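## Task

The cell is paused, and its log reads: 04:21:04 MOVER took the lid off E01 at N2 and set it on LP4 (done); 04:21:31 MOVER took the lid off E07 at N3 and set it on LP1 (done); 04:21:58 MOVER took the lid off F10 at N1 and set it on LP3 (done); 04:23:40 DISPENSER error aborted the run; 04:23:55 AUTO-RECOVER put the lid from LP3 onto N3 (done); 04:24:20 AUTO-RECOVER put the lid from LP4 onto N2 (done); 04:24:51 the watchdog halted AUTO-RECOVER. Return to every plate the lid that originally came off it, seated all the way down, then press CONTINUE. Lids carry no marks, so ownership comes only from the log. Plates must stay at the nests where they began. If the log disagrees with what the cameras show, press CALL instead and leave every plate and lid exactly as found. Pressing RETRY, CONTINUE or SKIP while a gripper holds labware, or while some plate at a nest is not seated in it or some lid there is not seated on a plate, fails the job. Anything kept in place only by the robot at the end does not count; release everything and move the arms away (resting on the panel housing, the CALL key or the required key is still acceptable).

## Robot and tools

Robot: two six-joint arms with parallel-jaw grippers, left_arm and right_arm. The unused arm may be parked out of the way. The deck has nests (N labels) holding plates, lid parks (LP labels) and an operator panel called PANEL. Label positions follow no pattern, so read them in the images. Panel keys, left to right facing the panel: RETRY (white), CONTINUE (green), SKIP (yellow), CALL (blue). The first three are go keys that end the job the moment one goes down; CALL ends it when the robot stops. A key counts only once pushed far enough to latch.

Frame: a single scene frame with origin on the table top midway between the arms, +x outward over the table, +z up, and left_arm on the +y side. Bases: left_arm at (-0.032, +0.264, +0.098), right_arm at (-0.049, -0.317, +0.098), both slightly tilted. Any mounting plates and the frame behind the arms are fixed obstacles. Positions are metres; orientations are quaternions written w first (qw, qx, qy, qz).

Gripper geometry: fingers extend along the gripper's +z axis and close along its y axis. The reported end_effector_position sits between the finger pads, roughly 1 cm short of the tips. Arms often settle a centimetre or more from the commanded point, usually below it, and reported hand positions drift more at long reach.

The 16-number row (used by both motion tools): left_arm x, y, z, qw, qx, qy, qz, opening, then right_arm x, y, z, qw, qx, qy, qz, opening. Always all 16, even if one arm should stay still. x, y, z and the quaternion are an absolute pose target for that gripper in the scene frame, not an offset. Opening runs from -1 (closed) to +1 (fully open, 0.094 m). To keep an arm still, resend its last reported pose and desired opening; to keep a wrist orientation, repeat one fixed quaternion rather than copying the drifting reported one.

execute_actions(actions): actions is a list of actions; each action is a list of up to 15 rows; each row drives one control step of 1/30 s, and a short table repeats its final row to fill 15 steps (0.5 s per action). An empty list just returns state and images. Each step's target is clipped to within 70 mm and 16 degrees of the measured hand pose, so far targets take several actions. A whole call is rejected, nothing moving, if any action is malformed or if the first target lies more than 0.6 m from the gripper along any of its axes.

move(target, speed, blocking): target is one 16-number row of absolute poses. Both grippers travel straight lines that finish together, lasting 0.5 to 10 s. speed is the path top speed in m/s, 0.002 to 0.5, default 0.25 (turn rate up to twice that in rad/s). Paths do not avoid obstacles or the other arm; grippers can lag, stray and overshoot speed near full extension. Opening is applied at the start. With blocking=false you get a result after 0.5 s; then use wait(0) or stop before sending new motion.

wait(seconds): 0 to 10 s, arms hold their last command. stop(): brakes a running move; fingers continue. zoom_image(camera, region): camera is cam_left_wrist or cam_right_wrist; region [x0, y0, x1, y1] in image pixels from the top-left, at most 504 by 504. read_manual(section): licence texts only. finished_scene(scene): ends the given scene for good.

Results: a state line per arm with position and quaternion; Hand target lines (the pose the controller is now chasing); grip_measured on the same -1..1 scale as the command (last Joint positions value gives metres; each gripper reads up to about 1 mm off); Joint positions; images from both 504x504 fisheye wrist cameras, with calibration updates. move adds a move: line ending in done, off_target, moving, held or fault, plus limits (paced = pose clipped; held = some steps blocked, after which the arm may surge) and distance from target. pose unreachable means the clearance check altered that arm's command; FAULT lines mark arm stops; MOTOR HOT appears at 85 °C, and at 100 °C that arm drops everything and falls until cooled.

Gripping: to hold, command an opening about 0.03 below grip_measured; a smaller gap grips lighter. Finger force tops out near 50 to 62 N, less on very thin parts.

Avoid: knocking labware off the table, dropping or slamming parts, hard pushes into the deck, and any collision between the arms. Before pressing a go key, open the gripper, confirm every plate sits in its nest and every lid rests flat on a plate, then withdraw after the press.

Each tool is called after "Call:" by a JSON object that holds its "name" and its "arguments", one argument or row to a line.

## Session

Call:
{"name": "execute_actions", "arguments": {
  "actions": []
}}

Scene clock: 0.00 s.
left_arm: end_effector_position=(+0.4458, +0.3627, +0.2603) grip_measured=+1.000 end_effector_quat_wxyz=(+0.384, -0.008, +0.923, -0.001) | right_arm: end_effector_position=(+0.1937, +0.2052, +0.1380) grip_measured=+1.000 end_effector_quat_wxyz=(+0.639, -0.498, +0.584, -0.049)
Joint positions: left_arm=[ 0.14   1.067  0.764 -0.347  0.02   0.195  0.094] | right_arm=[ 1.251  2.14   0.794  1.15   0.738 -0.843  0.094]
Joint velocities: left_arm=[-0.024 -0.015 -0.007  0.007  0.007  0.007  0.   ] | right_arm=[-0.024 -0.005  0.002 -0.007  0.037 -0.022  0.   ]
Motor temperatures (°C, as the motors report them): left_arm=[22 22 21 23 21 25] | right_arm=[23 24 22 21 22 24]
Hand target (left_arm): +0.454, +0.366, +0.272; +0.395, -0.009, +0.919, +0.002
Hand target (right_arm): +0.195, +0.209, +0.140; +0.642, -0.494, +0.584, -0.047

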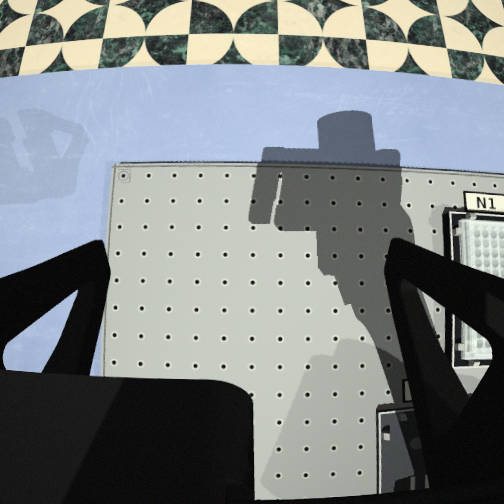

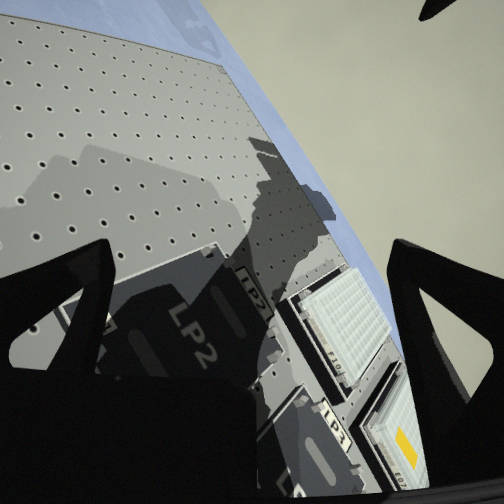

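Call:
{"name": "move", "arguments": {
  "target": [0.4458,0.3627,0.30,0.384,-0.008,0.923,0,1,0.2,-0.05,0.2,0.5,-0.3,0.81,0,1]
}}

Call:
{"name": "move", "arguments": {
  "target": [0.38,0.12,0.42,0.309,0,0.951,0,1,0.36,-0.25,0.42,0.309,0,0.951,0,1]
}}

Scene clock: 2.10 s.
left_arm: end_effector_position=(+0.4261, +0.3603, +0.2594) grip_measured=+1.000 end_effector_quat_wxyz=(+0.353, -0.007, +0.935, -0.003) | right_arm: end_effector_position=(+0.1968, -0.0492, +0.2043) grip_measured=+1.000 end_effector_quat_wxyz=(+0.504, -0.311, +0.806, +0.000)
Joint positions: left_arm=[ 0.139  1.03   0.764 -0.449  0.011  0.195  0.094] | right_arm=[ 1.152  1.19   0.335  0.178  0.846 -0.022  0.094]
Joint velocities: left_arm=[ 0.005 -0.005 -0.002 -0.017 -0.022  0.037  0.   ] | right_arm=[ 0.005 -0.005 -0.002 -0.012 -0.007 -0.007  0.   ]
Motor temperatures (°C, as the motors report them): left_arm=[22 22 22 23 21 25] | right_arm=[23 25 23 21 22 24]
Hand target (left_arm): +0.443, +0.363, +0.300; +0.385, -0.008, +0.923, -0.000
Hand target (right_arm): +0.201, -0.050, +0.204; +0.501, -0.302, +0.811, +0.001
Off the commanded pose (left_arm): 0.045 m, 4 deg.
Off the commanded pose (right_arm): 0.005 m, 1 deg.
move: off_target (left_arm)
camera_calibration (this result's frames):
cam_left_wrist: T_world_to_cam=[[0.0161037, -0.999829, 0.00912688, 0.35264], [-0.994142, -0.0169865, -0.10674, 0.459724], [0.106876, -0.00735451, -0.994245, 0.341243], [0, 0, 0, 1]] pos_world=[0.414881, 0.362898, 0.385132]
cam_right_wrist: T_world_to_cam=[[0.50604, -0.805679, 0.307903, -0.197836], [-0.717719, -0.591322, -0.36772, 0.190147], [0.478334, -0.0349068, -0.877484, 0.205844], [0, 0, 0, 1]] pos_world=[0.138123, -0.0397688, 0.31146]

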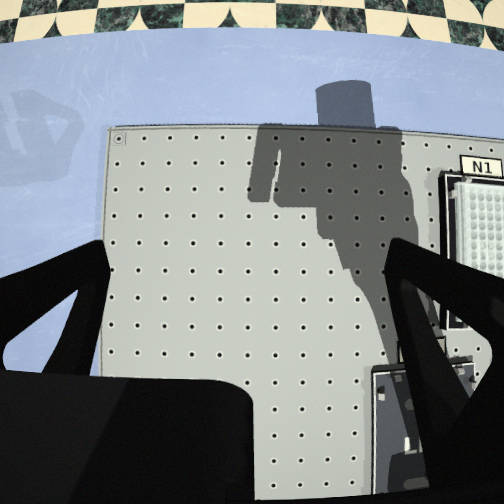

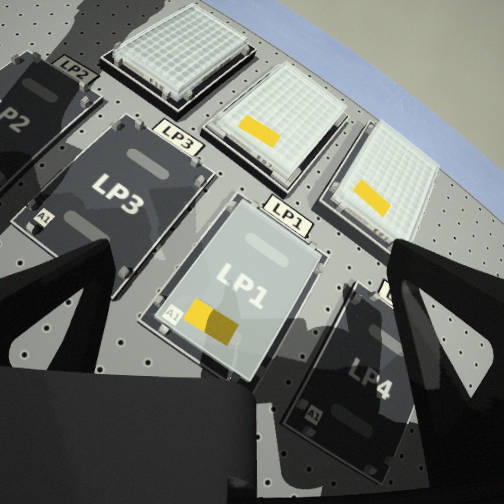

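Scene clock: 4.23 s.
left_arm: end_effector_position=(+0.3636, +0.1273, +0.3975) grip_measured=+1.000 end_effector_quat_wxyz=(+0.299, +0.009, +0.954, +0.004) | right_arm: end_effector_position=(+0.3503, -0.2500, +0.4053) grip_measured=+1.000 end_effector_quat_wxyz=(+0.297, -0.014, +0.955, -0.002)
Joint positions: left_arm=[-0.718  1.069  1.111 -1.083 -0.549 -0.481  0.094] | right_arm=[ 0.408  0.929  1.08  -1.085  0.429  0.287  0.094]
Joint velocities: left_arm=[-0.015 -0.005  0.002  0.002 -0.022 -0.037  0.   ] | right_arm=[ 0.015 -0.005  0.002  0.002  0.022  0.022  0.   ]
Motor temperatures (°C, as the motors report them): left_arm=[22 22 23 23 21 25] | right_arm=[23 25 23 21 22 24]
Hand target (left_arm): +0.374, +0.123, +0.420; +0.310, -0.001, +0.951, -0.004
Hand target (right_arm): +0.360, -0.250, +0.420; +0.303, -0.001, +0.953, +0.003
Off the commanded pose (left_arm): 0.029 m, 2 deg.
Off the commanded pose (right_arm): 0.018 m, 2 deg.
move: off_target (left_arm, right_arm)
camera_calibration (this result's frames):
cam_left_wrist: T_world_to_cam=[[-0.00944953, -0.999835, -0.0154995, 0.138515], [-0.999929, 0.00933464, 0.00746862, 0.36175], [-0.0073227, 0.015569, -0.999852, 0.524373], [0, 0, 0, 1]] pos_world=[0.366873, 0.126951, 0.52374]
cam_right_wrist: T_world_to_cam=[[0.0258878, -0.999646, 0.00620821, -0.257205], [-0.999367, -0.025728, 0.024577, 0.336534], [-0.0244086, -0.00684052, -0.999679, 0.534429], [0, 0, 0, 1]] pos_world=[0.356024, -0.244799, 0.527583]

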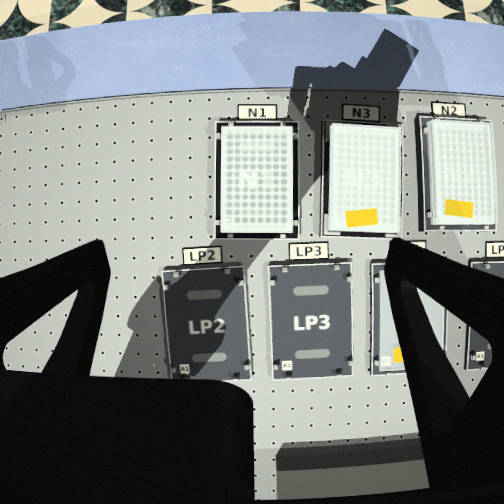

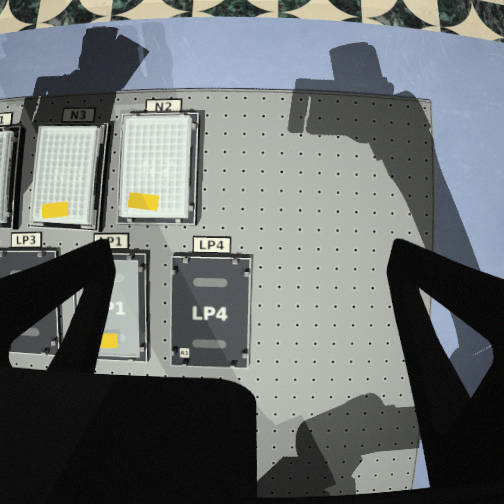

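Call:
{"name": "move", "arguments": {
  "target": [0.25,0.1,0.3,0,0,1,0,1,0.33,-0.12,0.13,0.55,0,0.835,0,1]
}}

Call:
{"name": "zoom_image", "arguments": {
  "camera": "cam_right_wrist",
  "region": [0,60,400,330]
}}

Scene clock: 6.23 s.
left_arm: end_effector_position=(+0.2600, +0.1020, +0.3074) grip_measured=+1.000 end_effector_quat_wxyz=(+0.017, -0.006, +1.000, -0.009) | right_arm: end_effector_position=(+0.3311, -0.1225, +0.1262) grip_measured=+1.000 end_effector_quat_wxyz=(+0.547, +0.009, +0.837, -0.003)
Joint positions: left_arm=[-0.754  1.187  1.059 -1.417 -0.203 -0.742  0.094] | right_arm=[0.697 1.692 0.369 0.924 0.814 0.162 0.094]
Joint velocities: left_arm=[-0.005  0.005 -0.012 -0.007 -0.007 -0.037  0.   ] | right_arm=[-0.005 -0.005 -0.007  0.007  0.051 -0.007  0.   ]
Motor temperatures (°C, as the motors report them): left_arm=[22 22 23 23 21 25] | right_arm=[23 25 23 21 22 24]
Hand target (left_arm): +0.251, +0.101, +0.299; +0.000, +0.000, +1.000, +0.004
Hand target (right_arm): +0.329, -0.120, +0.128; +0.551, +0.001, +0.835, -0.003
Off the commanded pose (left_arm): 0.013 m, 2 deg.
Off the commanded pose (right_arm): 0.005 m, 1 deg.
move: off_target (left_arm)
camera_calibration (this result's frames):
cam_left_wrist: T_world_to_cam=[[0.0143123, -0.999792, 0.0145234, 0.0954221], [-0.83528, -0.00397056, 0.54981, 0.0508295], [-0.549638, -0.0200001, -0.835164, 0.527925], [0, 0, 0, 1]] pos_world=[0.331259, 0.106163, 0.411571]
cam_right_wrist: T_world_to_cam=[[-0.0133696, -0.999873, -0.00867633, -0.112624], [-0.862597, 0.0159217, -0.505642, 0.354284], [0.505715, 0.000723959, -0.8627, 0.0639251], [0, 0, 0, 1]] pos_world=[0.271771, -0.118296, 0.233312]

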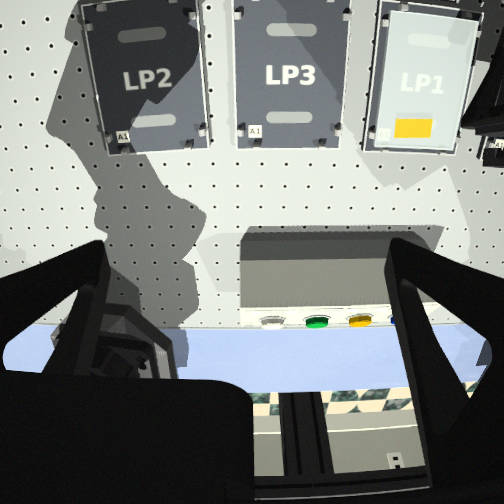

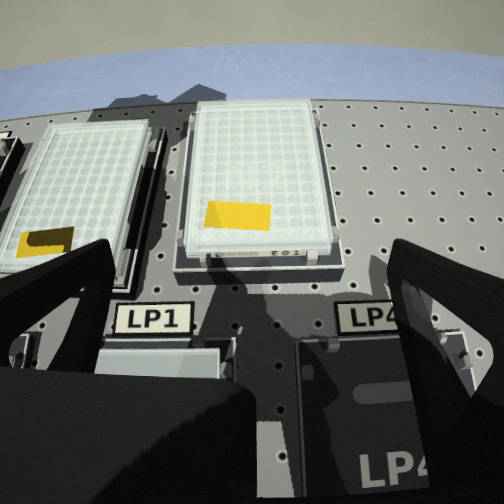

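Region (0, 60, 400, 330) of cam_right_wrist's 504x504 image, scaled by 1.260, with more detail than that image has; it fills the top 340 rows of this view, and the rest is white.

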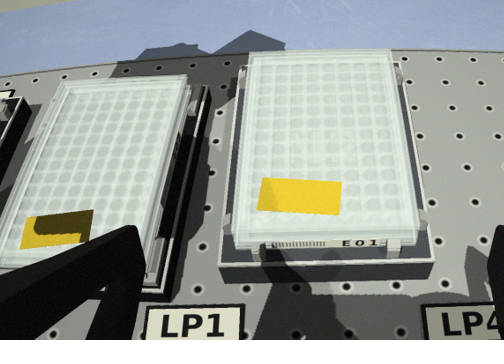

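Call:
{"name": "move", "arguments": {
  "target": [0.40,0.08,0.2,0,0,1,0,1,0.25,-0.25,0.14,0.55,-0.3,0.76,0.2,1]
}}

Call:
{"name": "move", "arguments": {
  "target": [0.45,-0.012,0.09,0,0,1,0,1,0.27,-0.17,0.09,0.62,-0.26,0.70,0.23,1]
}}

Scene clock: 8.60 s.
left_arm: end_effector_position=(+0.3751, +0.0842, +0.1936) grip_measured=+1.000 end_effector_quat_wxyz=(-0.018, +0.006, +1.000, +0.015) | right_arm: end_effector_position=(+0.2451, -0.2468, +0.1363) grip_measured=+1.000 end_effector_quat_wxyz=(+0.541, -0.289, +0.760, +0.214)
Joint positions: left_arm=[-0.556  1.579  1.174 -1.186 -0.199 -0.533  0.094] | right_arm=[-0.243  1.224  0.019  0.76  -0.773 -0.512  0.094]
Joint velocities: left_arm=[ 0.005 -0.015 -0.017  0.012  0.007 -0.066  0.   ] | right_arm=[ 0.005 -0.015  0.007 -0.027  0.022  0.022  0.   ]
Motor temperatures (°C, as the motors report them): left_arm=[22 22 24 23 21 25] | right_arm=[23 25 23 21 22 24]
Hand target (left_arm): +0.400, +0.078, +0.202; +0.001, +0.000, +1.000, +0.002
Hand target (right_arm): +0.251, -0.251, +0.141; +0.549, -0.294, +0.755, +0.204
Off the commanded pose (left_arm): 0.026 m, 3 deg.
Off the commanded pose (right_arm): 0.007 m, 2 deg.
move: off_target (left_arm)
camera_calibration (this result's frames):
cam_left_wrist: T_world_to_cam=[[-0.0109141, -0.999387, -0.0332524, 0.0963601], [-0.79497, -0.0114995, 0.60654, 0.184022], [-0.606551, 0.0330545, -0.794357, 0.504746], [0, 0, 0, 1]] pos_world=[0.453497, 0.0817331, 0.292536]
cam_right_wrist: T_world_to_cam=[[0.674484, -0.738079, -0.0176355, -0.340759], [-0.60985, -0.543523, -0.576772, 0.0968319], [0.416118, 0.399778, -0.816715, 0.230409], [0, 0, 0, 1]] pos_world=[0.193012, -0.290989, 0.238019]

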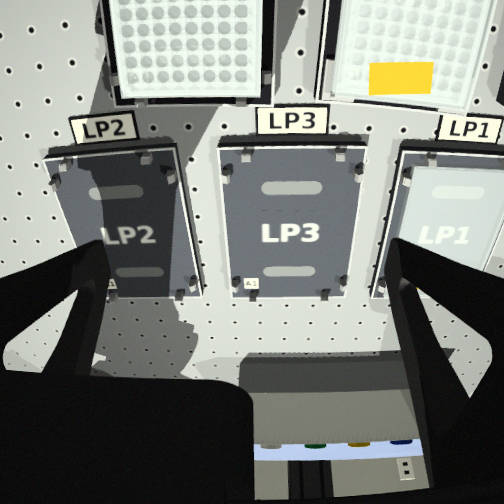

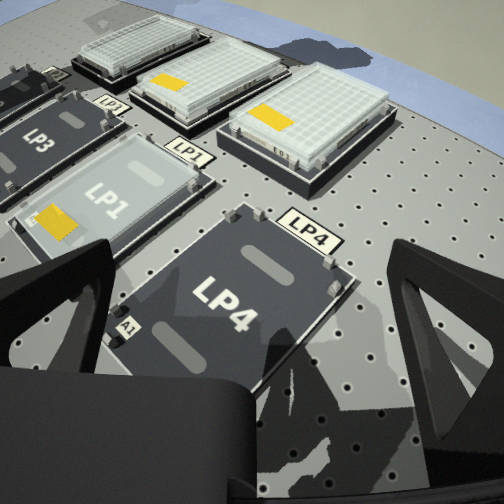

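Scene clock: 9.67 s.
left_arm: end_effector_position=(+0.4329, +0.0043, +0.0868) grip_measured=+1.000 end_effector_quat_wxyz=(-0.017, +0.003, +1.000, +0.012) | right_arm: end_effector_position=(+0.2713, -0.1728, +0.0898) grip_measured=+1.000 end_effector_quat_wxyz=(+0.559, -0.305, +0.736, +0.230)
Joint positions: left_arm=[-0.589  1.933  1.344 -1.005 -0.195 -0.57   0.094] | right_arm=[ 0.083  1.98   0.127  1.543 -0.53  -0.366  0.094]
Joint velocities: left_arm=[-0.005 -0.005 -0.002  0.002  0.022 -0.037  0.   ] | right_arm=[-0.015 -0.005 -0.007 -0.012  0.095  0.051  0.   ]
Motor temperatures (°C, as the motors report them): left_arm=[22 23 24 23 21 25] | right_arm=[23 25 23 21 22 24]
Hand target (left_arm): +0.449, -0.013, +0.092; -0.000, -0.000, +1.000, -0.001
Hand target (right_arm): +0.270, -0.170, +0.089; +0.558, -0.302, +0.736, +0.236
Off the commanded pose (left_arm): 0.024 m, 2 deg.
Off the commanded pose (right_arm): 0.003 m, 10 deg.
joint sent to its limit (right arm) — the command would take joint 4 (wrist pitch) past its upper limit, so that joint was sent only as far as its limit.
move: off_target (left_arm, right_arm)
camera_calibration (this result's frames):
cam_left_wrist: T_world_to_cam=[[-0.00519114, -0.999594, -0.0280044, 0.0106314], [-0.795845, -0.0128268, 0.605365, 0.29431], [-0.605479, 0.0254297, -0.795455, 0.457243], [0, 0, 0, 1]] pos_world=[0.511131, 0.00277454, 0.185849]
cam_right_wrist: T_world_to_cam=[[0.709782, -0.70442, -0.00104245, -0.309898], [-0.552184, -0.555467, -0.621731, 0.112504], [0.437381, 0.441869, -0.78323, 0.150458], [0, 0, 0, 1]] pos_world=[0.216276, -0.222289, 0.187467]

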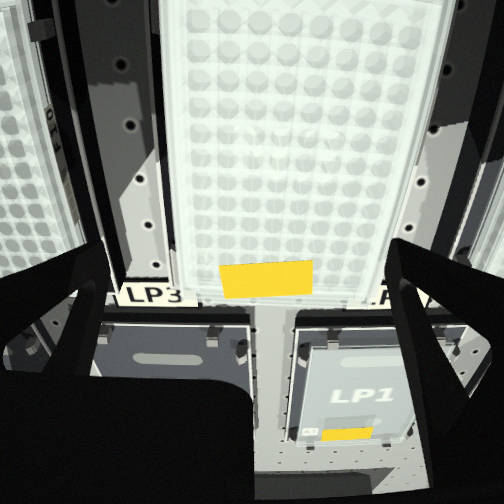

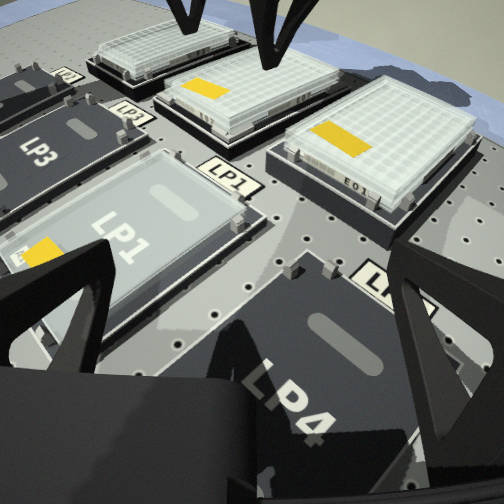

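Call:
{"name": "move", "arguments": {
  "target": [0.475,-0.026,0.088,0.01,0.02,1,-0.008,1,0.27,-0.17,0.09,0.56,-0.3,0.736,0.23,1],
  "speed": 0.1
}}

Call:
{"name": "zoom_image", "arguments": {
  "camera": "cam_right_wrist",
  "region": [80,0,500,250]
}}

Scene clock: 10.70 s.
left_arm: end_effector_position=(+0.4592, -0.0115, +0.0929) grip_measured=+1.000 end_effector_quat_wxyz=(-0.000, +0.014, +1.000, -0.000) | right_arm: end_effector_position=(+0.2725, -0.1737, +0.0890) grip_measured=+1.000 end_effector_quat_wxyz=(+0.559, -0.302, +0.739, +0.225)
Joint positions: left_arm=[-0.589  1.968  1.422 -1.005 -0.193 -0.541  0.094] | right_arm=[ 0.087  1.98   0.127  1.543 -0.513 -0.364  0.094]
Joint velocities: left_arm=[-0.024 -0.005 -0.012 -0.002 -0.022  0.051  0.   ] | right_arm=[-0.015 -0.015  0.002  0.002 -0.066  0.022  0.   ]
Motor temperatures (°C, as the motors report them): left_arm=[22 23 24 23 21 25] | right_arm=[23 25 23 21 22 24]
Hand target (left_arm): +0.474, -0.026, +0.089; +0.010, +0.020, +1.000, -0.009
Hand target (right_arm): +0.270, -0.170, +0.090; +0.559, -0.301, +0.737, +0.230
Off the commanded pose (left_arm): 0.022 m, 2 deg.
Off the commanded pose (right_arm): 0.005 m, 1 deg.
joint sent to its limit (right arm) — the command would take joint 4 (wrist pitch) past its upper limit, so that joint was sent only as far as its limit.
move: off_target (left_arm)
camera_calibration (this result's frames):
cam_left_wrist: T_world_to_cam=[[-0.0256869, -0.999663, -0.00362613, 0.00231165], [-0.816049, 0.0188734, 0.577674, 0.32353], [-0.577412, 0.0177978, -0.816259, 0.467408], [0, 0, 0, 1]] pos_world=[0.533962, -0.012114, 0.19464]
cam_right_wrist: T_world_to_cam=[[0.701207, -0.712955, 0.00190999, -0.310776], [-0.559965, -0.552392, -0.617497, 0.114469], [0.441303, 0.431924, -0.786571, 0.147242], [0, 0, 0, 1]] pos_world=[0.217039, -0.221934, 0.187094]

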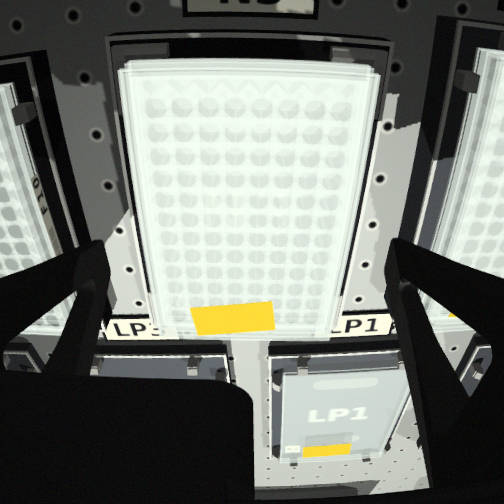

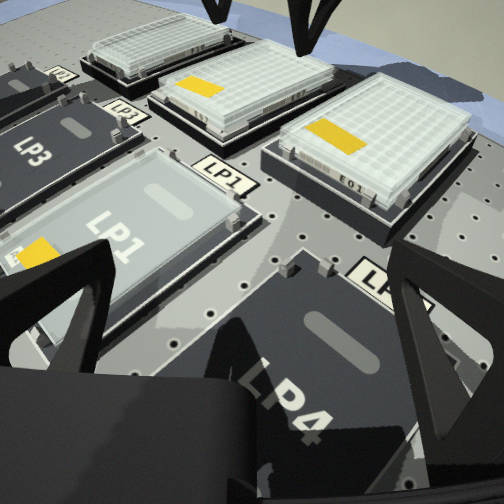

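Region (80, 0, 500, 250) of cam_right_wrist's 504x504 image, scaled by 1.200, with more detail than that image has; it fills the top 300 rows of this view, and the rest is white.

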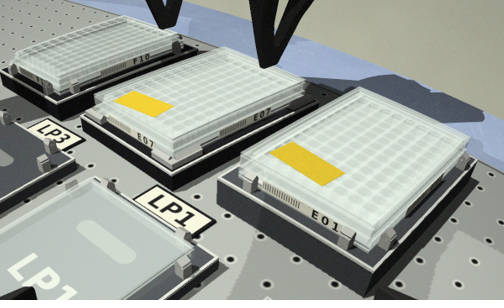

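Call:
{"name": "move", "arguments": {
  "target": [0.475,-0.026,0.066,0.01,0.036,1,-0.008,1,0.27,-0.17,0.09,0.56,-0.3,0.736,0.23,1],
  "speed": 0.05
}}

Scene clock: 11.90 s.
left_arm: end_effector_position=(+0.4608, -0.0175, +0.0717) grip_measured=+1.000 end_effector_quat_wxyz=(+0.001, +0.034, +0.999, -0.001) | right_arm: end_effector_position=(+0.2725, -0.1737, +0.0890) grip_measured=+1.000 end_effector_quat_wxyz=(+0.559, -0.302, +0.739, +0.225)
Joint positions: left_arm=[-0.589  2.008  1.422 -0.963 -0.193 -0.5    0.094] | right_arm=[ 0.087  1.98   0.127  1.543 -0.513 -0.364  0.094]
Joint velocities: left_arm=[-0.015  0.005 -0.022 -0.007 -0.037 -0.007  0.   ] | right_arm=[ 0.005  0.005 -0.007 -0.012  0.081 -0.007  0.   ]
Motor temperatures (°C, as the motors report them): left_arm=[22 23 25 23 21 25] | right_arm=[23 25 23 21 22 24]
Hand target (left_arm): +0.475, -0.026, +0.067; +0.010, +0.036, +0.999, -0.008
Hand target (right_arm): +0.270, -0.170, +0.090; +0.559, -0.301, +0.737, +0.230
Off the commanded pose (left_arm): 0.018 m, 1 deg.
Off the commanded pose (right_arm): 0.005 m, 1 deg.
joint sent to its limit (right arm) — the command would take joint 4 (wrist pitch) past its upper limit, so that joint was sent only as far as its limit.
move: off_target (left_arm)
camera_calibration (this result's frames):
cam_left_wrist: T_world_to_cam=[[-0.0660873, -0.99781, -0.00271244, 0.014885], [-0.815542, 0.0524486, 0.576316, 0.337682], [-0.574912, 0.0402993, -0.817223, 0.450435], [0, 0, 0, 1]] pos_world=[0.535338, -0.0210108, 0.173535]
cam_right_wrist: T_world_to_cam=[[0.701207, -0.712955, 0.00190999, -0.310776], [-0.559965, -0.552392, -0.617497, 0.114469], [0.441303, 0.431924, -0.786571, 0.147242], [0, 0, 0, 1]] pos_world=[0.217039, -0.221934, 0.187094]

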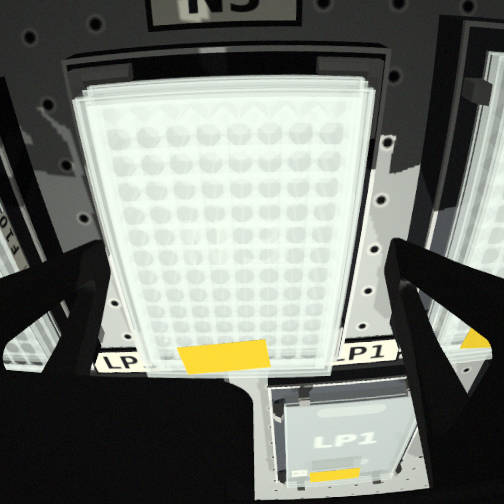

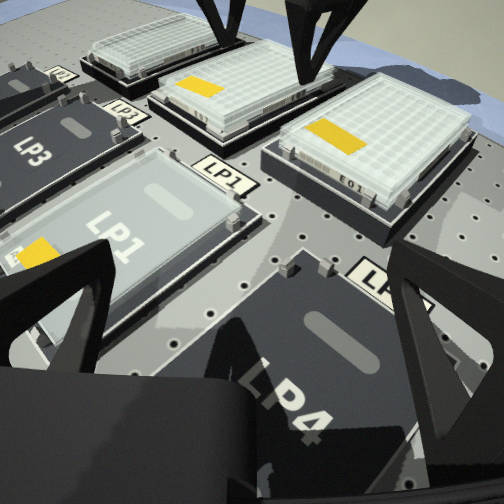

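Call:
{"name": "move", "arguments": {
  "target": [0.468,-0.014,0.066,0.01,0.02,1,-0.008,1,0.27,-0.17,0.09,0.56,-0.3,0.736,0.23,1],
  "speed": 0.05
}}

Scene clock: 12.70 s.
left_arm: end_effector_position=(+0.4647, -0.0200, +0.0718) grip_measured=+1.000 end_effector_quat_wxyz=(+0.009, +0.033, +0.999, -0.006) | right_arm: end_effector_position=(+0.2725, -0.1737, +0.0890) grip_measured=+1.000 end_effector_quat_wxyz=(+0.559, -0.302, +0.739, +0.225)
Joint positions: left_arm=[-0.589  2.008  1.422 -0.944 -0.193 -0.5    0.094] | right_arm=[ 0.087  1.98   0.127  1.543 -0.513 -0.364  0.094]
Joint velocities: left_arm=[-0.015  0.005 -0.022 -0.002 -0.037 -0.022  0.   ] | right_arm=[ 0.015  0.005 -0.007 -0.007 -0.095 -0.022  0.   ]
Motor temperatures (°C, as the motors report them): left_arm=[22 23 25 23 21 25] | right_arm=[23 25 23 21 22 24]
Hand target (left_arm): +0.468, -0.014, +0.066; +0.010, +0.020, +1.000, -0.008
Hand target (right_arm): +0.270, -0.170, +0.090; +0.559, -0.301, +0.737, +0.230
Off the commanded pose (left_arm): 0.009 m, 1 deg.
Off the commanded pose (right_arm): 0.005 m, 1 deg.
joint sent to its limit (right arm) — the command would take joint 4 (wrist pitch) past its upper limit, so that joint was sent only as far as its limit.
move: done
camera_calibration (this result's frames):
cam_left_wrist: T_world_to_cam=[[-0.0628371, -0.998004, 0.00633259, 0.0104991], [-0.824702, 0.0554969, 0.562837, 0.346254], [-0.562065, 0.0301445, -0.826543, 0.447317], [0, 0, 0, 1]] pos_world=[0.537637, -0.0222221, 0.174775]
cam_right_wrist: T_world_to_cam=[[0.701207, -0.712955, 0.00190999, -0.310776], [-0.559965, -0.552392, -0.617497, 0.114469], [0.441303, 0.431924, -0.786571, 0.147242], [0, 0, 0, 1]] pos_world=[0.217039, -0.221934, 0.187094]

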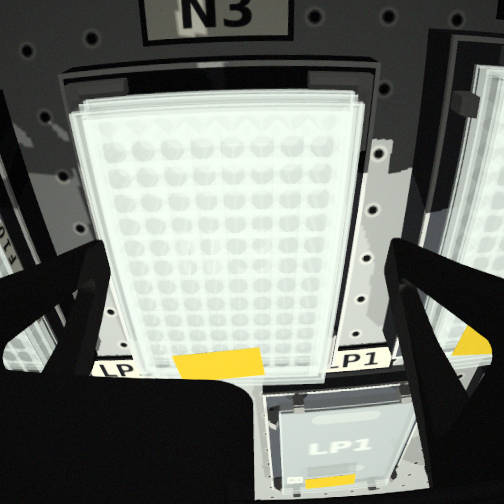

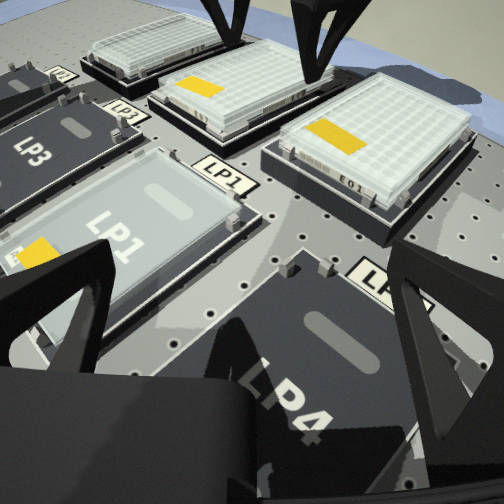

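Call:
{"name": "move", "arguments": {
  "target": [0.453,-0.005,0.070,0,0.014,1,0,1,0.27,-0.17,0.09,0.56,-0.3,0.736,0.23,1],
  "speed": 0.05
}}

Scene clock: 13.53 s.
left_arm: end_effector_position=(+0.4503, -0.0127, +0.0620) grip_measured=+1.000 end_effector_quat_wxyz=(-0.005, +0.027, +1.000, +0.003) | right_arm: end_effector_position=(+0.2725, -0.1737, +0.0890) grip_measured=+1.000 end_effector_quat_wxyz=(+0.559, -0.302, +0.739, +0.225)
Joint positions: left_arm=[-0.589  2.006  1.387 -0.944 -0.194 -0.518  0.094] | right_arm=[ 0.087  1.98   0.127  1.543 -0.513 -0.364  0.094]
Joint velocities: left_arm=[-0.024  0.005  0.012  0.007 -0.037  0.007  0.   ] | right_arm=[ 0.005 -0.015  0.002  0.012 -0.022 -0.007  0.   ]
Motor temperatures (°C, as the motors report them): left_arm=[22 23 24 23 21 25] | right_arm=[23 25 23 21 22 24]
Hand target (left_arm): +0.453, -0.005, +0.070; +0.000, +0.014, +1.000, +0.000
Hand target (right_arm): +0.270, -0.170, +0.090; +0.559, -0.301, +0.737, +0.230
Off the commanded pose (left_arm): 0.011 m, 2 deg.
Off the commanded pose (right_arm): 0.005 m, 1 deg.
joint sent to its limit (right arm) — the command would take joint 4 (wrist pitch) past its upper limit, so that joint was sent only as far as its limit.
move: off_target (left_arm)
camera_calibration (this result's frames):
cam_left_wrist: T_world_to_cam=[[-0.0513578, -0.998625, -0.010553, 0.0127171], [-0.8098, 0.0354581, 0.585633, 0.331036], [-0.584454, 0.0386227, -0.810507, 0.440159], [0, 0, 0, 1]] pos_world=[0.525979, -0.0160385, 0.16302]
cam_right_wrist: T_world_to_cam=[[0.701207, -0.712955, 0.00190999, -0.310776], [-0.559965, -0.552392, -0.617497, 0.114469], [0.441303, 0.431924, -0.786571, 0.147242], [0, 0, 0, 1]] pos_world=[0.217039, -0.221934, 0.187094]

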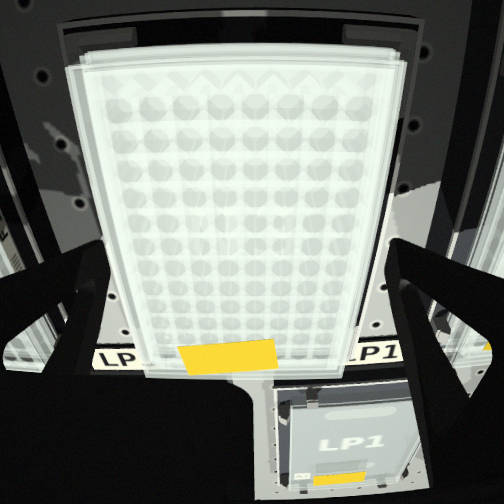

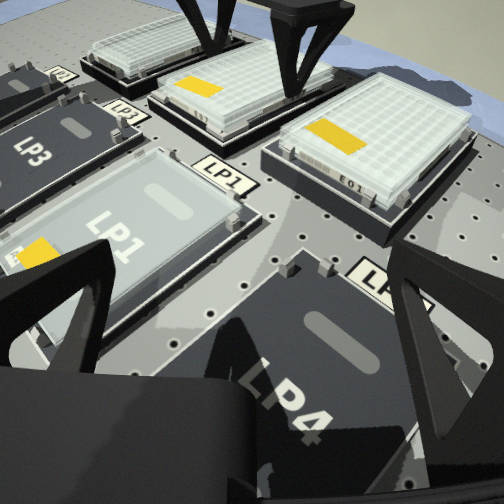

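Nudge the waist, then test by closing.

Call:
{"name": "move", "arguments": {
  "target": [0.456,0.000,0.070,0,0.008,1,0,1,0.27,-0.17,0.09,0.56,-0.3,0.736,0.23,1],
  "speed": 0.03
}}

Call:
{"name": "move", "arguments": {
  "target": [0.456,0.000,0.070,0,0.008,1,0,0.74,0.27,-0.17,0.09,0.56,-0.3,0.736,0.23,1]
}}

Call:
{"name": "zoom_image", "arguments": {
  "camera": "cam_right_wrist",
  "region": [180,20,380,160]
}}

Scene clock: 14.60 s.
left_arm: end_effector_position=(+0.4517, -0.0102, +0.0615) grip_measured=+1.000 end_effector_quat_wxyz=(-0.005, +0.023, +1.000, +0.004) | right_arm: end_effector_position=(+0.2725, -0.1737, +0.0890) grip_measured=+1.000 end_effector_quat_wxyz=(+0.559, -0.302, +0.739, +0.225)
Joint positions: left_arm=[-0.583  2.006  1.387 -0.944 -0.194 -0.52   0.094] | right_arm=[ 0.087  1.98   0.127  1.543 -0.513 -0.364  0.094]
Joint velocities: left_arm=[-0.005 -0.005  0.012 -0.002 -0.037 -0.037  0.   ] | right_arm=[ 0.005 -0.005  0.002  0.002 -0.007 -0.037  0.   ]
Motor temperatures (°C, as the motors report them): left_arm=[22 23 24 23 21 25] | right_arm=[23 25 23 21 22 24]
Hand target (left_arm): +0.456, -0.000, +0.070; -0.000, +0.008, +1.000, +0.000
Hand target (right_arm): +0.270, -0.170, +0.090; +0.559, -0.301, +0.737, +0.230
Off the commanded pose (left_arm): 0.014 m, 2 deg.
Off the commanded pose (right_arm): 0.005 m, 1 deg.
joint sent to its limit (right arm) — the command would take joint 4 (wrist pitch) past its upper limit, so that joint was sent only as far as its limit.
move: off_target (left_arm)
camera_calibration (this result's frames):
cam_left_wrist: T_world_to_cam=[[-0.0434656, -0.998992, -0.0111863, 0.0118038], [-0.809592, 0.0286599, 0.586292, 0.332221], [-0.585381, 0.0345399, -0.810022, 0.440776], [0, 0, 0, 1]] pos_world=[0.527499, -0.0129539, 0.162392]
cam_right_wrist: T_world_to_cam=[[0.701207, -0.712955, 0.00190999, -0.310776], [-0.559965, -0.552392, -0.617497, 0.114469], [0.441303, 0.431924, -0.786571, 0.147242], [0, 0, 0, 1]] pos_world=[0.217039, -0.221934, 0.187094]

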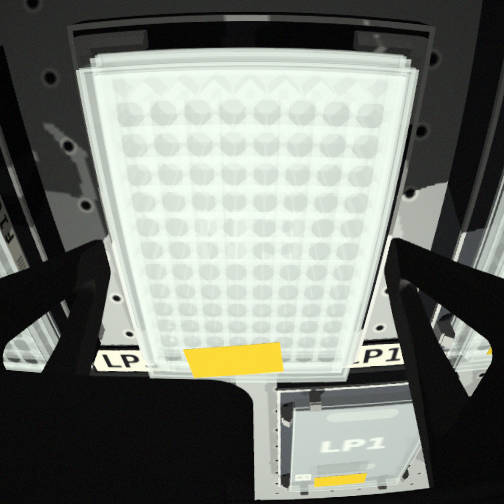

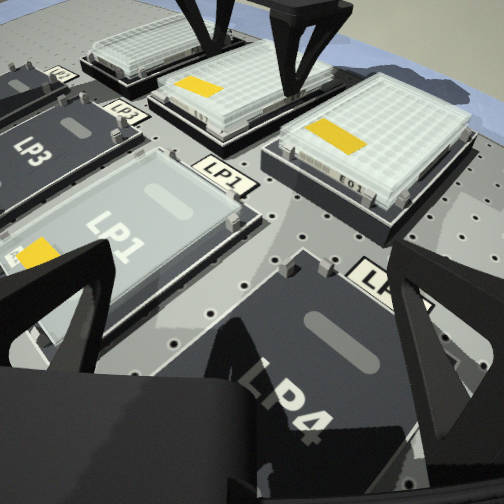

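Scene clock: 15.30 s.
left_arm: end_effector_position=(+0.4517, -0.0102, +0.0615) grip_measured=+0.762 end_effector_quat_wxyz=(-0.005, +0.023, +1.000, +0.004) | right_arm: end_effector_position=(+0.2725, -0.1737, +0.0890) grip_measured=+1.000 end_effector_quat_wxyz=(+0.559, -0.302, +0.739, +0.225)
Joint positions: left_arm=[-0.583  2.006  1.387 -0.944 -0.194 -0.52   0.083] | right_arm=[ 0.087  1.98   0.127  1.543 -0.513 -0.364  0.094]
Joint velocities: left_arm=[ 0.005 -0.005 -0.017 -0.007 -0.037  0.022 -0.   ] | right_arm=[-0.005 -0.015 -0.002  0.002  0.066  0.007  0.   ]
Motor temperatures (°C, as the motors report them): left_arm=[22 23 24 23 21 25] | right_arm=[23 25 23 21 22 24]
Hand target (left_arm): +0.456, -0.000, +0.070; -0.000, +0.008, +1.000, +0.000
Hand target (right_arm): +0.270, -0.170, +0.090; +0.559, -0.301, +0.737, +0.230
Off the commanded pose (left_arm): 0.014 m, 2 deg.
Off the commanded pose (right_arm): 0.005 m, 1 deg.
joint sent to its limit (right arm) — the command would take joint 4 (wrist pitch) past its upper limit, so that joint was sent only as far as its limit.
move: off_target (left_arm)
camera_calibration (this result's frames):
cam_left_wrist: T_world_to_cam=[[-0.0434656, -0.998992, -0.0111863, 0.0118038], [-0.809592, 0.0286599, 0.586292, 0.332221], [-0.585381, 0.0345399, -0.810022, 0.440776], [0, 0, 0, 1]] pos_world=[0.527499, -0.0129539, 0.162392]
cam_right_wrist: T_world_to_cam=[[0.701207, -0.712955, 0.00190999, -0.310776], [-0.559965, -0.552392, -0.617497, 0.114469], [0.441303, 0.431924, -0.786571, 0.147242], [0, 0, 0, 1]] pos_world=[0.217039, -0.221934, 0.187094]

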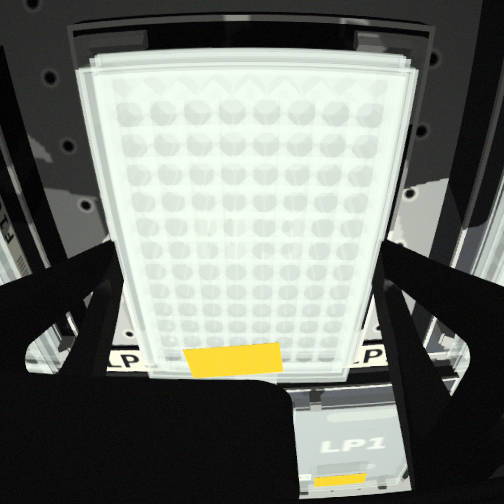

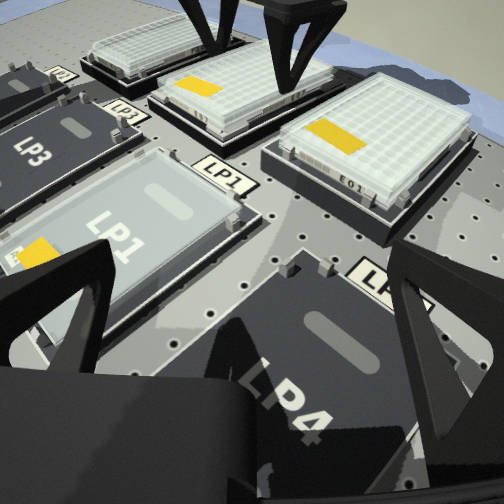

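Region (180, 20, 380, 160) of cam_right_wrist's 504x504 image, scaled by 2.520, with more detail than that image has; it fills the top 353 rows of this view, and the rest is white.

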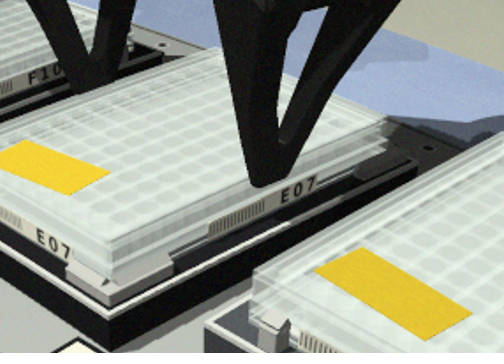

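Call:
{"name": "move", "arguments": {
  "target": [0.456,-0.004,0.066,0,0.014,1,0,1,0.27,-0.17,0.09,0.56,-0.3,0.736,0.23,1]
}}

Call:
{"name": "move", "arguments": {
  "target": [0.455,-0.006,0.053,-0.005,0.02,1,0.004,1,0.27,-0.17,0.09,0.56,-0.3,0.736,0.23,1],
  "speed": 0.02
}}

Call:
{"name": "zoom_image", "arguments": {
  "camera": "cam_right_wrist",
  "region": [180,20,380,160]
}}

Scene clock: 16.17 s.
left_arm: end_effector_position=(+0.4517, -0.0102, +0.0615) grip_measured=+0.999 end_effector_quat_wxyz=(-0.005, +0.023, +1.000, +0.004) | right_arm: end_effector_position=(+0.2725, -0.1737, +0.0890) grip_measured=+1.000 end_effector_quat_wxyz=(+0.559, -0.302, +0.739, +0.225)
Joint positions: left_arm=[-0.583  2.006  1.387 -0.944 -0.194 -0.52   0.094] | right_arm=[ 0.087  1.98   0.127  1.543 -0.513 -0.364  0.094]
Joint velocities: left_arm=[-0.005 -0.005 -0.012  0.017 -0.022  0.037  0.   ] | right_arm=[-0.005  0.005 -0.012 -0.002 -0.022  0.051  0.   ]
Motor temperatures (°C, as the motors report them): left_arm=[22 23 24 23 21 25] | right_arm=[23 25 23 21 22 24]
Hand target (left_arm): +0.456, -0.004, +0.066; -0.000, +0.014, +1.000, +0.000
Hand target (right_arm): +0.270, -0.170, +0.090; +0.559, -0.301, +0.737, +0.230
Off the commanded pose (left_arm): 0.009 m, 1 deg.
Off the commanded pose (right_arm): 0.005 m, 1 deg.
joint sent to its limit (right arm) — the command would take joint 4 (wrist pitch) past its upper limit, so that joint was sent only as far as its limit.
move: done
camera_calibration (this result's frames):
cam_left_wrist: T_world_to_cam=[[-0.0434656, -0.998992, -0.0111863, 0.0118038], [-0.809592, 0.0286599, 0.586292, 0.332221], [-0.585381, 0.0345399, -0.810022, 0.440776], [0, 0, 0, 1]] pos_world=[0.527499, -0.0129539, 0.162392]
cam_right_wrist: T_world_to_cam=[[0.701207, -0.712955, 0.00190999, -0.310776], [-0.559965, -0.552392, -0.617497, 0.114469], [0.441303, 0.431924, -0.786571, 0.147242], [0, 0, 0, 1]] pos_world=[0.217039, -0.221934, 0.187094]

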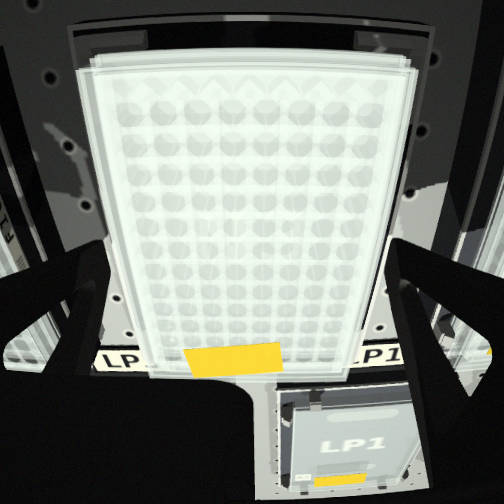

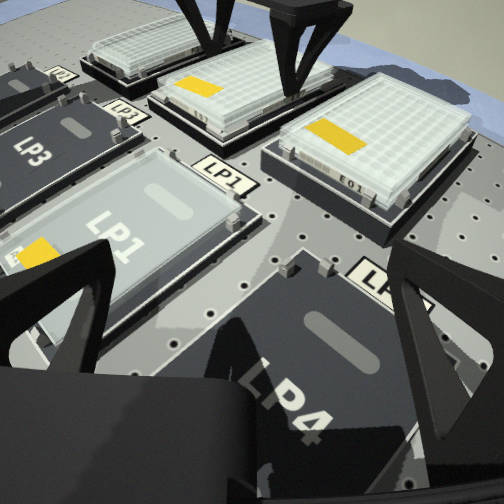

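Scene clock: 16.90 s.
left_arm: end_effector_position=(+0.4517, -0.0102, +0.0615) grip_measured=+0.999 end_effector_quat_wxyz=(-0.005, +0.023, +1.000, +0.004) | right_arm: end_effector_position=(+0.2725, -0.1737, +0.0890) grip_measured=+1.000 end_effector_quat_wxyz=(+0.559, -0.302, +0.739, +0.225)
Joint positions: left_arm=[-0.583  2.006  1.387 -0.944 -0.194 -0.52   0.094] | right_arm=[ 0.087  1.98   0.127  1.543 -0.513 -0.364  0.094]
Joint velocities: left_arm=[ 0.005  0.005  0.002 -0.007 -0.037 -0.037  0.   ] | right_arm=[-0.015 -0.005 -0.017 -0.002 -0.095 -0.022  0.   ]
Motor temperatures (°C, as the motors report them): left_arm=[22 23 24 23 21 25] | right_arm=[23 25 23 21 22 24]
Hand target (left_arm): +0.455, -0.006, +0.053; -0.005, +0.020, +1.000, +0.004
Hand target (right_arm): +0.270, -0.170, +0.090; +0.559, -0.301, +0.737, +0.230
Off the commanded pose (left_arm): 0.010 m, 0 deg.
Off the commanded pose (right_arm): 0.005 m, 1 deg.
joint sent to its limit (right arm) — the command would take joint 4 (wrist pitch) past its upper limit, so that joint was sent only as far as its limit.
move: done
camera_calibration (this result's frames):
cam_left_wrist: T_world_to_cam=[[-0.0434656, -0.998992, -0.0111863, 0.0118038], [-0.809592, 0.0286599, 0.586292, 0.332221], [-0.585381, 0.0345399, -0.810022, 0.440776], [0, 0, 0, 1]] pos_world=[0.527499, -0.0129539, 0.162392]
cam_right_wrist: T_world_to_cam=[[0.701207, -0.712955, 0.00190999, -0.310776], [-0.559965, -0.552392, -0.617497, 0.114469], [0.441303, 0.431924, -0.786571, 0.147242], [0, 0, 0, 1]] pos_world=[0.217039, -0.221934, 0.187094]

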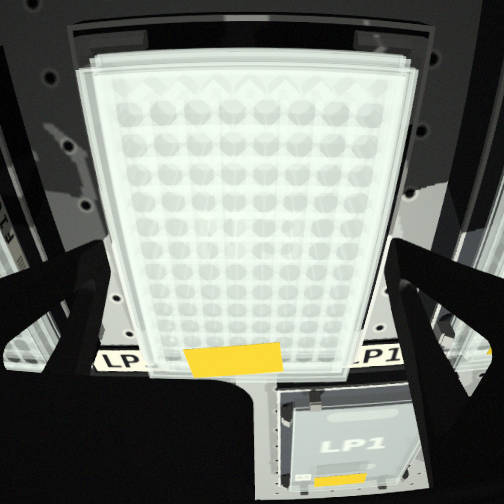

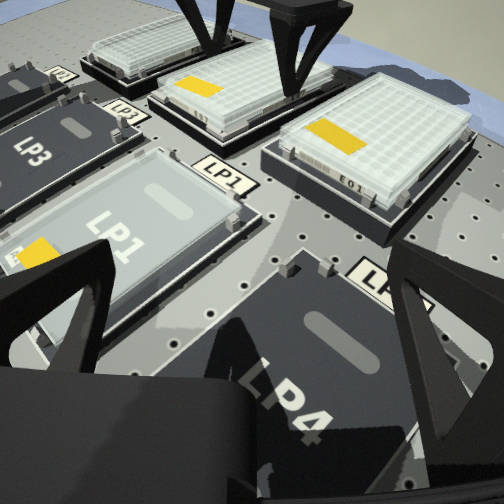

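Region (180, 20, 380, 160) of cam_right_wrist's 504x504 image, scaled by 2.520, with more detail than that image has; it fills the top 353 rows of this view, and the rest is white.

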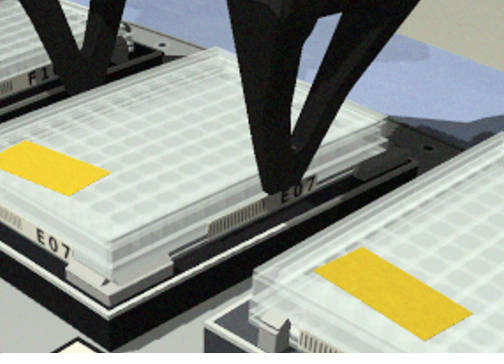

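Call:
{"name": "execute_actions", "arguments": {
  "actions": [
    [[0.456,-0.007,0.048,-0.008,0.02,1,0.006,1,0.27,-0.17,0.09,0.56,-0.3,0.736,0.23,1]],
    [[0.456,-0.007,0.048,-0.008,0.02,1,0.006,0.73,0.27,-0.17,0.09,0.56,-0.3,0.736,0.23,1]]
  ]
}}

Call:
{"name": "zoom_image", "arguments": {
  "camera": "cam_right_wrist",
  "region": [180,20,380,160]
}}

Scene clock: 17.97 s.
left_arm: end_effector_position=(+0.4517, -0.0102, +0.0615) grip_measured=+0.759 end_effector_quat_wxyz=(-0.005, +0.023, +1.000, +0.004) | right_arm: end_effector_position=(+0.2725, -0.1737, +0.0890) grip_measured=+1.000 end_effector_quat_wxyz=(+0.559, -0.302, +0.739, +0.225)
Joint positions: left_arm=[-0.583  2.006  1.387 -0.944 -0.194 -0.52   0.083] | right_arm=[ 0.087  1.98   0.127  1.543 -0.513 -0.364  0.094]
Joint velocities: left_arm=[ 0.005 -0.005 -0.022 -0.012 -0.007 -0.007  0.   ] | right_arm=[-0.034 -0.005 -0.007 -0.002  0.022 -0.037  0.   ]
Motor temperatures (°C, as the motors report them): left_arm=[22 23 24 23 21 25] | right_arm=[23 25 23 21 22 24]
Hand target (left_arm): +0.456, -0.007, +0.048; -0.008, +0.020, +1.000, +0.006
Hand target (right_arm): +0.270, -0.170, +0.090; +0.559, -0.301, +0.737, +0.230
Off the commanded pose (left_arm): 0.015 m, 1 deg.
Off the commanded pose (right_arm): 0.005 m, 1 deg.
joint sent to its limit (right arm) — the command would take joint 4 (wrist pitch) past its upper limit, so that joint was sent only as far as its limit.
camera_calibration (this result's frames):
cam_left_wrist: T_world_to_cam=[[-0.0434656, -0.998992, -0.0111863, 0.0118038], [-0.809592, 0.0286599, 0.586292, 0.332221], [-0.585381, 0.0345399, -0.810022, 0.440776], [0, 0, 0, 1]] pos_world=[0.527499, -0.0129539, 0.162392]
cam_right_wrist: T_world_to_cam=[[0.701207, -0.712955, 0.00190999, -0.310776], [-0.559965, -0.552392, -0.617497, 0.114469], [0.441303, 0.431924, -0.786571, 0.147242], [0, 0, 0, 1]] pos_world=[0.217039, -0.221934, 0.187094]

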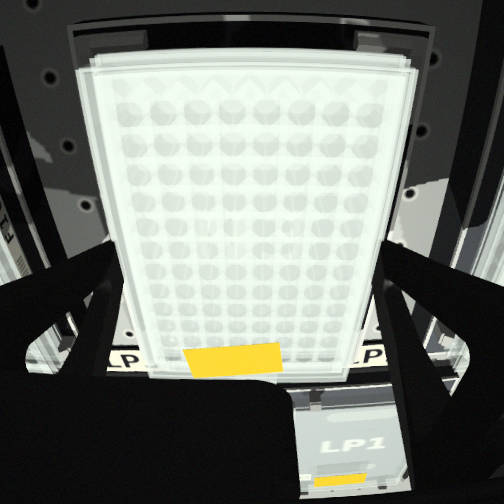

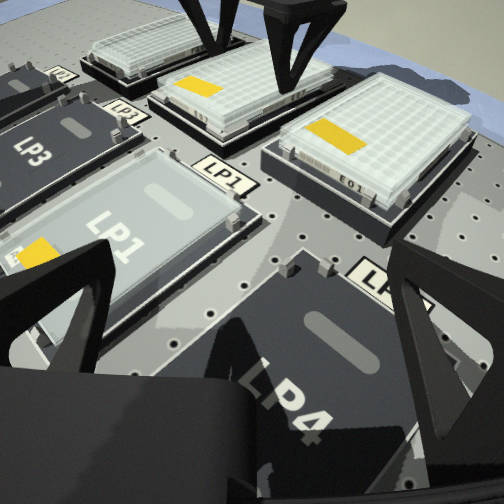

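Region (180, 20, 380, 160) of cam_right_wrist's 504x504 image, scaled by 2.520, with more detail than that image has; it fills the top 353 rows of this view, and the rest is white.

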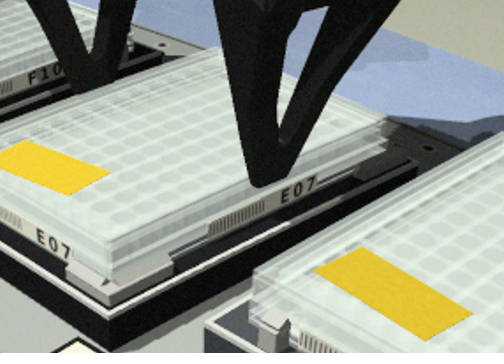

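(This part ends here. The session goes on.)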